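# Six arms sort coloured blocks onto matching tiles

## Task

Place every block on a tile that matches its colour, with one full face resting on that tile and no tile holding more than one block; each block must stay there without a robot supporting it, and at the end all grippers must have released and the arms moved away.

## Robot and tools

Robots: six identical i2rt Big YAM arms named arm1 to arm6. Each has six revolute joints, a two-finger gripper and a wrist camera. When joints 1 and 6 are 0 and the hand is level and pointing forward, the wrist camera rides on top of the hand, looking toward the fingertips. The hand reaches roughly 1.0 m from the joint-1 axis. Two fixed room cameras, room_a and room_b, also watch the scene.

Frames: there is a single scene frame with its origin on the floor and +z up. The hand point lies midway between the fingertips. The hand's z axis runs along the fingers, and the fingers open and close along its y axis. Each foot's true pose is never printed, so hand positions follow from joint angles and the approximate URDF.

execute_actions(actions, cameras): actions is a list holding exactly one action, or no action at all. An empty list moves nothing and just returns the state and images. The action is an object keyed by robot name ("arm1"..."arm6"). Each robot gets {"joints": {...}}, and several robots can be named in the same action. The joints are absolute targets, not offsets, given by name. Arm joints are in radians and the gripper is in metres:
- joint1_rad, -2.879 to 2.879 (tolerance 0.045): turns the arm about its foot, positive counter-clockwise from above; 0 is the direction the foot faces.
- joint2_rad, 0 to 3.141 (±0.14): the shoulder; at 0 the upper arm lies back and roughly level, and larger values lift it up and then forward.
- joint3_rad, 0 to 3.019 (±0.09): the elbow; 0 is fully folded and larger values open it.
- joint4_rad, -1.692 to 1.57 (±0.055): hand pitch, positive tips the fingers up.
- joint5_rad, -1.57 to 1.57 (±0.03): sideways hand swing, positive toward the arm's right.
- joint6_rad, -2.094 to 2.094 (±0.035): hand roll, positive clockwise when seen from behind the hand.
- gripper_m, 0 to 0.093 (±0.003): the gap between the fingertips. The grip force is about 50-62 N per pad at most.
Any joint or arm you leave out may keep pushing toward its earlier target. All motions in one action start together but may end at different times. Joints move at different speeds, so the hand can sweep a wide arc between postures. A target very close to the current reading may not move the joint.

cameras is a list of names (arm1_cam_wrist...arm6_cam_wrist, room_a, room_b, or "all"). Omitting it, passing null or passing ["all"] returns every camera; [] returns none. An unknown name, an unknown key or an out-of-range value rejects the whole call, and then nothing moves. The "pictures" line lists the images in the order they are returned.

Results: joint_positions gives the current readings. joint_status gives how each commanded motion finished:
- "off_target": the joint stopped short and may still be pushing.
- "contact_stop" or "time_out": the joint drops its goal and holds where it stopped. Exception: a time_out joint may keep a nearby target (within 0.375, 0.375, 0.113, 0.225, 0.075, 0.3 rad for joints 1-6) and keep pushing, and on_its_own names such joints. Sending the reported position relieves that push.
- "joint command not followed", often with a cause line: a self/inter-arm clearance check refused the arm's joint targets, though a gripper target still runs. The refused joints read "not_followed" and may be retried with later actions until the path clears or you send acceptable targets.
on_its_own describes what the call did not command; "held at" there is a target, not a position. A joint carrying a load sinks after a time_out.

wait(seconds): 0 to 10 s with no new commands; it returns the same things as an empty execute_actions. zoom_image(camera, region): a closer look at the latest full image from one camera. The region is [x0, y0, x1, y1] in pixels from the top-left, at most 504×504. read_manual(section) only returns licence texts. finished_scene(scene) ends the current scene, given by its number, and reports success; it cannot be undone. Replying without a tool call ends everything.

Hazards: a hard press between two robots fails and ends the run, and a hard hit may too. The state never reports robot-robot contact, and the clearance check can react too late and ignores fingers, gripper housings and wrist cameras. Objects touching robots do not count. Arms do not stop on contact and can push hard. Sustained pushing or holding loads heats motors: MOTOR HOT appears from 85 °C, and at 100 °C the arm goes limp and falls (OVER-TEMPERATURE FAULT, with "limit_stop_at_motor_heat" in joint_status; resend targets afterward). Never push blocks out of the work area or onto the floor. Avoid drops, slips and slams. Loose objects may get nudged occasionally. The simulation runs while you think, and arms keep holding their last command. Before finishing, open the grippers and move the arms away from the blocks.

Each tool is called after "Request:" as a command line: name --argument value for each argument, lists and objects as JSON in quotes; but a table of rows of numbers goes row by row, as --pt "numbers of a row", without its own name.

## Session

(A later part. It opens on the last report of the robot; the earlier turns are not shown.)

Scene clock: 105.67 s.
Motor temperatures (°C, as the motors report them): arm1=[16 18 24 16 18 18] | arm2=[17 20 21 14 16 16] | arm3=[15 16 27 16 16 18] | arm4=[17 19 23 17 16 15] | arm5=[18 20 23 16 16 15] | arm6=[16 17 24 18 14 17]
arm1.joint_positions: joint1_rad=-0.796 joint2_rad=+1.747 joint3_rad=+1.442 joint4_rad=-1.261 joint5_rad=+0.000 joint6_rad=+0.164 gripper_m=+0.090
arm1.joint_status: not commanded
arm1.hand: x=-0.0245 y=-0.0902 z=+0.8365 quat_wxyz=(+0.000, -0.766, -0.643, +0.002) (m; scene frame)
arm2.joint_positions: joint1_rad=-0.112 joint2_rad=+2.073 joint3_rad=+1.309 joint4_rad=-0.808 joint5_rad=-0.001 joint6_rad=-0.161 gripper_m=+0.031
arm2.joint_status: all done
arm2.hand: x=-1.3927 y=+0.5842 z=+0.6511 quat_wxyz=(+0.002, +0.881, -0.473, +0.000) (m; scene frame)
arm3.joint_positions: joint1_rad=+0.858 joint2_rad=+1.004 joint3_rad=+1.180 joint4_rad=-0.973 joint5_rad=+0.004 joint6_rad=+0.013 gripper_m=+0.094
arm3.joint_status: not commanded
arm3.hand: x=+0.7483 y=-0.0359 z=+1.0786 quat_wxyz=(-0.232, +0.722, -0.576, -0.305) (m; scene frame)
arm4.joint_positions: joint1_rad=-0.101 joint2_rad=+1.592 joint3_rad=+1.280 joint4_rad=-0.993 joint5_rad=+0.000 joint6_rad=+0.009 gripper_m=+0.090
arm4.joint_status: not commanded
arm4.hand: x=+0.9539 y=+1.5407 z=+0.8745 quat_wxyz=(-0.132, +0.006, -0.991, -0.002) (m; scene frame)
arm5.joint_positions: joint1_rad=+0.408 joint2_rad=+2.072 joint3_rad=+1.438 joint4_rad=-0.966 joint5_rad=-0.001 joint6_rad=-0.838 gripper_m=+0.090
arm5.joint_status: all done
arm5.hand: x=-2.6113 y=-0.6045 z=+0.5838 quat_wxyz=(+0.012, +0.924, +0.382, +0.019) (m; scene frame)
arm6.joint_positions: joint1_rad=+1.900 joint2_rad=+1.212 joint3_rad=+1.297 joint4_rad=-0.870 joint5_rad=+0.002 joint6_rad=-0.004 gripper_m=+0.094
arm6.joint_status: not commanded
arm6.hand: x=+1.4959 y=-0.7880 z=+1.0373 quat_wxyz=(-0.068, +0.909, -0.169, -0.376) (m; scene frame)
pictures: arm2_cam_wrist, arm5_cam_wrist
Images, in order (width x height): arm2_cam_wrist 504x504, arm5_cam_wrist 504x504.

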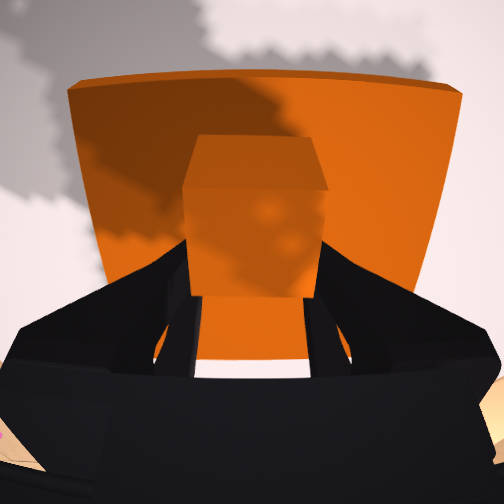

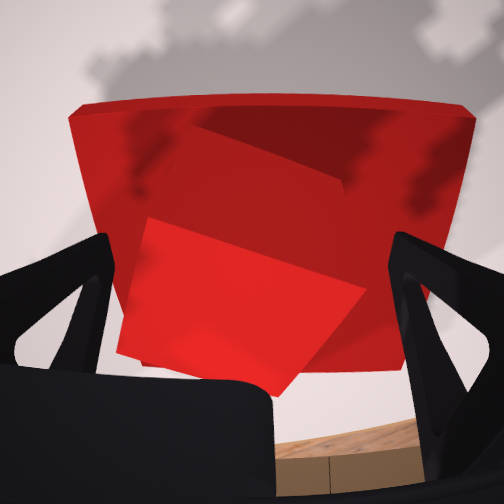

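Request:
execute_actions --actions '[{"arm2":{"joints":{"gripper_m":0.09}},"arm5":{"joints":{"joint2_rad":1.75,"joint4_rad":-1.2}},"arm3":{"joints":{"joint1_rad":1.3}}}]' --cameras '["arm3_cam_wrist","arm5_cam_wrist"]'

Request:
execute_actions --actions '[{"arm2":{"joints":{"joint2_rad":1.6,"joint4_rad":-1.0}}}]'

Scene clock: 107.67 s.
Motor temperatures (°C, as the motors report them): arm1=[16 18 24 16 18 18] | arm2=[17 20 21 14 16 16] | arm3=[15 16 27 16 16 18] | arm4=[17 19 23 17 16 15] | arm5=[18 20 23 16 16 15] | arm6=[16 17 24 18 14 17]
arm1.joint_positions: joint1_rad=-0.796 joint2_rad=+1.747 joint3_rad=+1.442 joint4_rad=-1.261 joint5_rad=+0.000 joint6_rad=+0.164 gripper_m=+0.090
arm1.joint_status: not commanded
arm1.hand: x=-0.0245 y=-0.0902 z=+0.8365 quat_wxyz=(+0.000, -0.766, -0.643, +0.002) (m; scene frame)
arm2.joint_positions: joint1_rad=-0.112 joint2_rad=+2.073 joint3_rad=+1.309 joint4_rad=-0.808 joint5_rad=-0.001 joint6_rad=-0.161 gripper_m=+0.090
arm2.joint_status: all done
arm2.hand: x=-1.3927 y=+0.5842 z=+0.6511 quat_wxyz=(+0.002, +0.881, -0.473, +0.000) (m; scene frame)
arm3.joint_positions: joint1_rad=+1.297 joint2_rad=+1.004 joint3_rad=+1.180 joint4_rad=-0.973 joint5_rad=+0.002 joint6_rad=+0.012 gripper_m=+0.094
arm3.joint_status: all done
arm3.hand: x=+0.5827 y=-0.1179 z=+1.0801 quat_wxyz=(-0.162, +0.830, -0.403, -0.349) (m; scene frame)
arm4.joint_positions: joint1_rad=-0.101 joint2_rad=+1.592 joint3_rad=+1.280 joint4_rad=-0.993 joint5_rad=+0.000 joint6_rad=+0.009 gripper_m=+0.090
arm4.joint_status: not commanded
arm4.hand: x=+0.9539 y=+1.5407 z=+0.8745 quat_wxyz=(-0.132, +0.006, -0.991, -0.002) (m; scene frame)
arm5.joint_positions: joint1_rad=+0.408 joint2_rad=+1.725 joint3_rad=+1.464 joint4_rad=-1.190 joint5_rad=-0.001 joint6_rad=-0.838 gripper_m=+0.090
arm5.joint_status: all done
arm5.hand: x=-2.5959 y=-0.6046 z=+0.7776 quat_wxyz=(-0.020, +0.923, +0.381, -0.047) (m; scene frame)
arm6.joint_positions: joint1_rad=+1.900 joint2_rad=+1.212 joint3_rad=+1.297 joint4_rad=-0.870 joint5_rad=+0.002 joint6_rad=-0.004 gripper_m=+0.094
arm6.joint_status: not commanded
arm6.hand: x=+1.4959 y=-0.7880 z=+1.0373 quat_wxyz=(-0.068, +0.909, -0.169, -0.376) (m; scene frame)
pictures: arm3_cam_wrist, arm5_cam_wrist
Images, in order (width x height): arm3_cam_wrist 504x504, arm5_cam_wrist 504x504.

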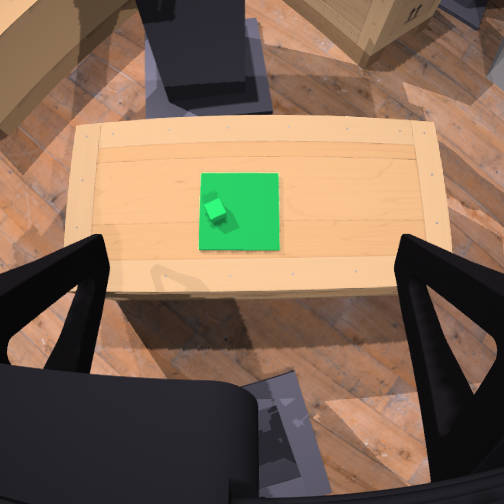

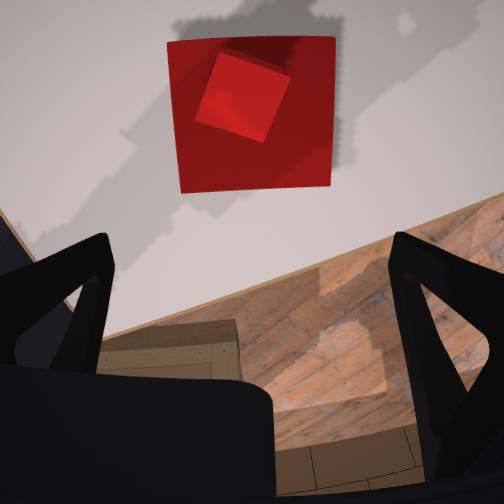

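Scene clock: 109.10 s.
Motor temperatures (°C, as the motors report them): arm1=[16 18 24 16 18 18] | arm2=[17 20 22 14 16 16] | arm3=[15 16 27 16 16 18] | arm4=[17 18 23 17 16 15] | arm5=[18 20 23 16 16 15] | arm6=[16 17 24 18 14 17]
arm1.joint_positions: joint1_rad=-0.796 joint2_rad=+1.747 joint3_rad=+1.442 joint4_rad=-1.261 joint5_rad=+0.000 joint6_rad=+0.164 gripper_m=+0.090
arm1.joint_status: not commanded
arm1.hand: x=-0.0245 y=-0.0902 z=+0.8365 quat_wxyz=(+0.000, -0.766, -0.643, +0.002) (m; scene frame)
arm2.joint_positions: joint1_rad=-0.112 joint2_rad=+1.588 joint3_rad=+1.318 joint4_rad=-0.991 joint5_rad=-0.001 joint6_rad=-0.161 gripper_m=+0.090
arm2.joint_status: all done
arm2.hand: x=-1.3921 y=+0.5848 z=+0.9034 quat_wxyz=(-0.092, +0.870, -0.468, -0.123) (m; scene frame)
arm3.joint_positions: joint1_rad=+1.297 joint2_rad=+1.004 joint3_rad=+1.180 joint4_rad=-0.973 joint5_rad=+0.002 joint6_rad=+0.012 gripper_m=+0.094
arm3.joint_status: not commanded
arm3.hand: x=+0.5827 y=-0.1179 z=+1.0801 quat_wxyz=(-0.162, +0.830, -0.403, -0.349) (m; scene frame)
arm4.joint_positions: joint1_rad=-0.101 joint2_rad=+1.592 joint3_rad=+1.280 joint4_rad=-0.993 joint5_rad=+0.000 joint6_rad=+0.009 gripper_m=+0.090
arm4.joint_status: not commanded
arm4.hand: x=+0.9539 y=+1.5407 z=+0.8745 quat_wxyz=(-0.132, +0.006, -0.991, -0.002) (m; scene frame)
arm5.joint_positions: joint1_rad=+0.408 joint2_rad=+1.725 joint3_rad=+1.464 joint4_rad=-1.190 joint5_rad=-0.001 joint6_rad=-0.838 gripper_m=+0.090
arm5.joint_status: not commanded
arm5.hand: x=-2.5959 y=-0.6046 z=+0.7776 quat_wxyz=(-0.020, +0.923, +0.381, -0.047) (m; scene frame)
arm6.joint_positions: joint1_rad=+1.900 joint2_rad=+1.212 joint3_rad=+1.297 joint4_rad=-0.870 joint5_rad=+0.002 joint6_rad=-0.004 gripper_m=+0.094
arm6.joint_status: not commanded
arm6.hand: x=+1.4959 y=-0.7880 z=+1.0373 quat_wxyz=(-0.068, +0.909, -0.169, -0.376) (m; scene frame)
pictures: arm1_cam_wrist, arm2_cam_wrist, arm3_cam_wrist, arm4_cam_wrist, arm5_cam_wrist, arm6_cam_wrist, room_a, room_b
Images, in order (width x height): arm1_cam_wrist 504x504, arm2_cam_wrist 504x504, arm3_cam_wrist 504x504, arm4_cam_wrist 504x504, arm5_cam_wrist 504x504, arm6_cam_wrist 504x504, room_a 672x504, room_b 672x504.

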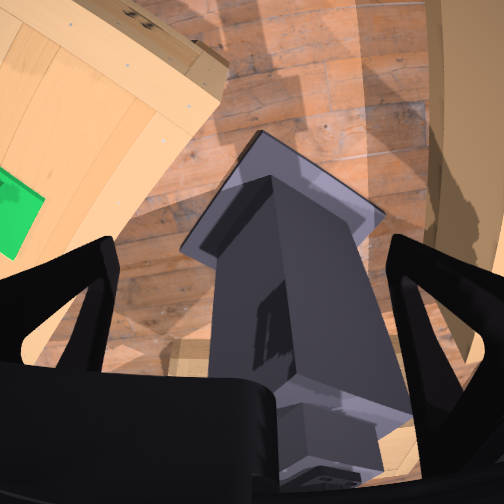

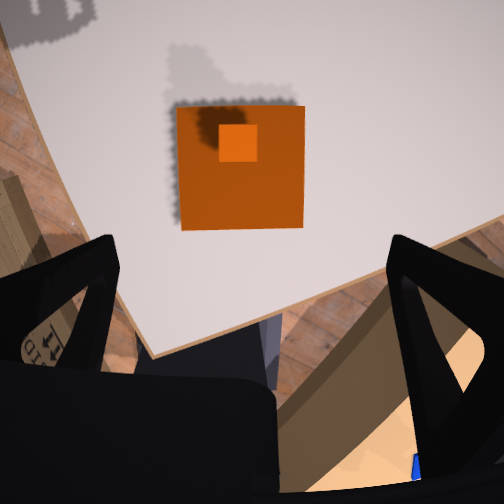

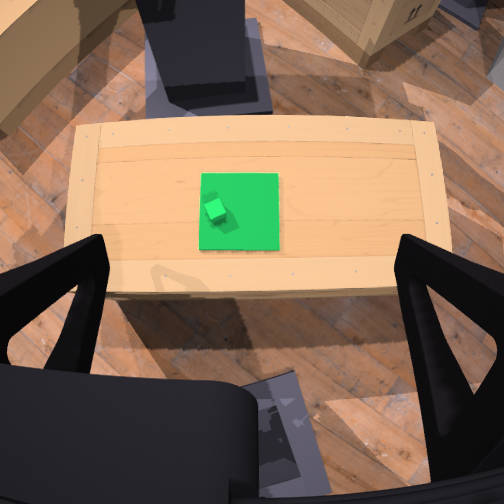

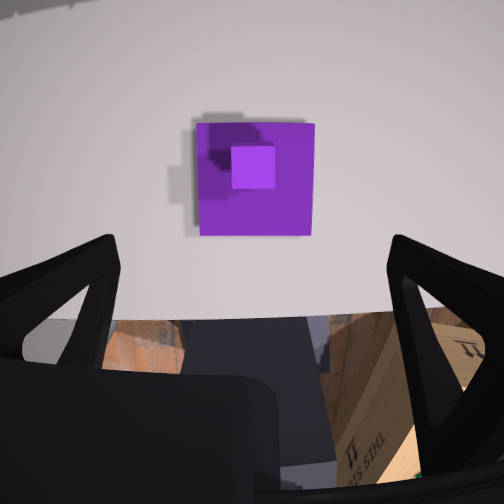

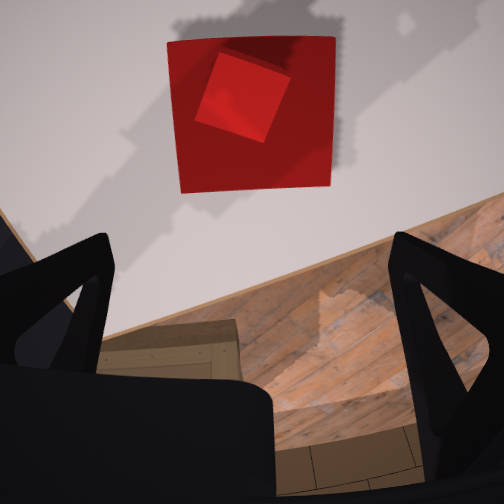

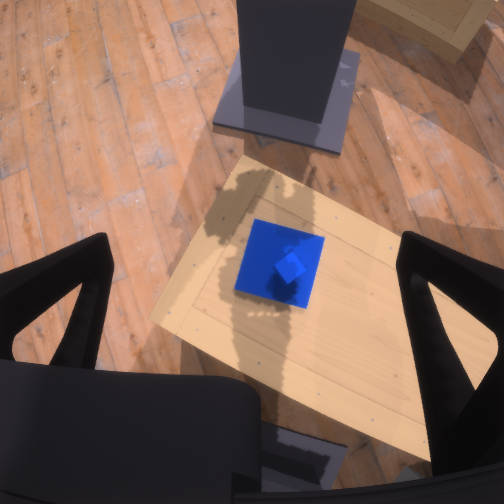

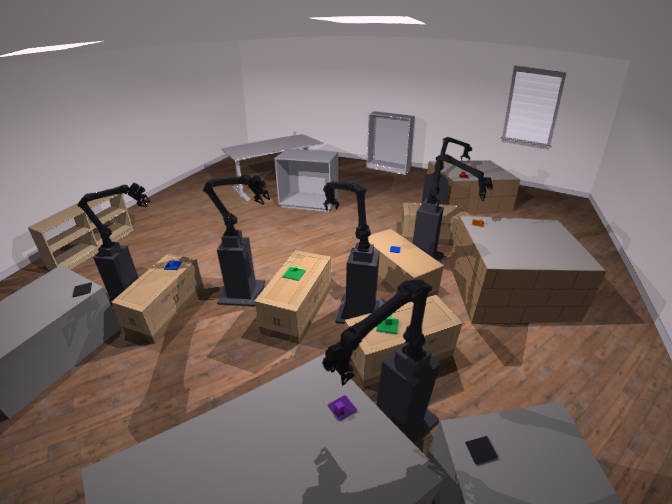

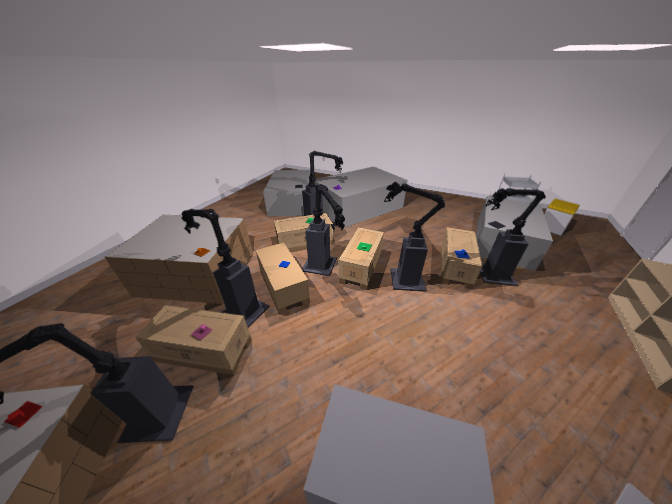

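Request:
finished_scene --scene 1

The scene is finished: the task was done.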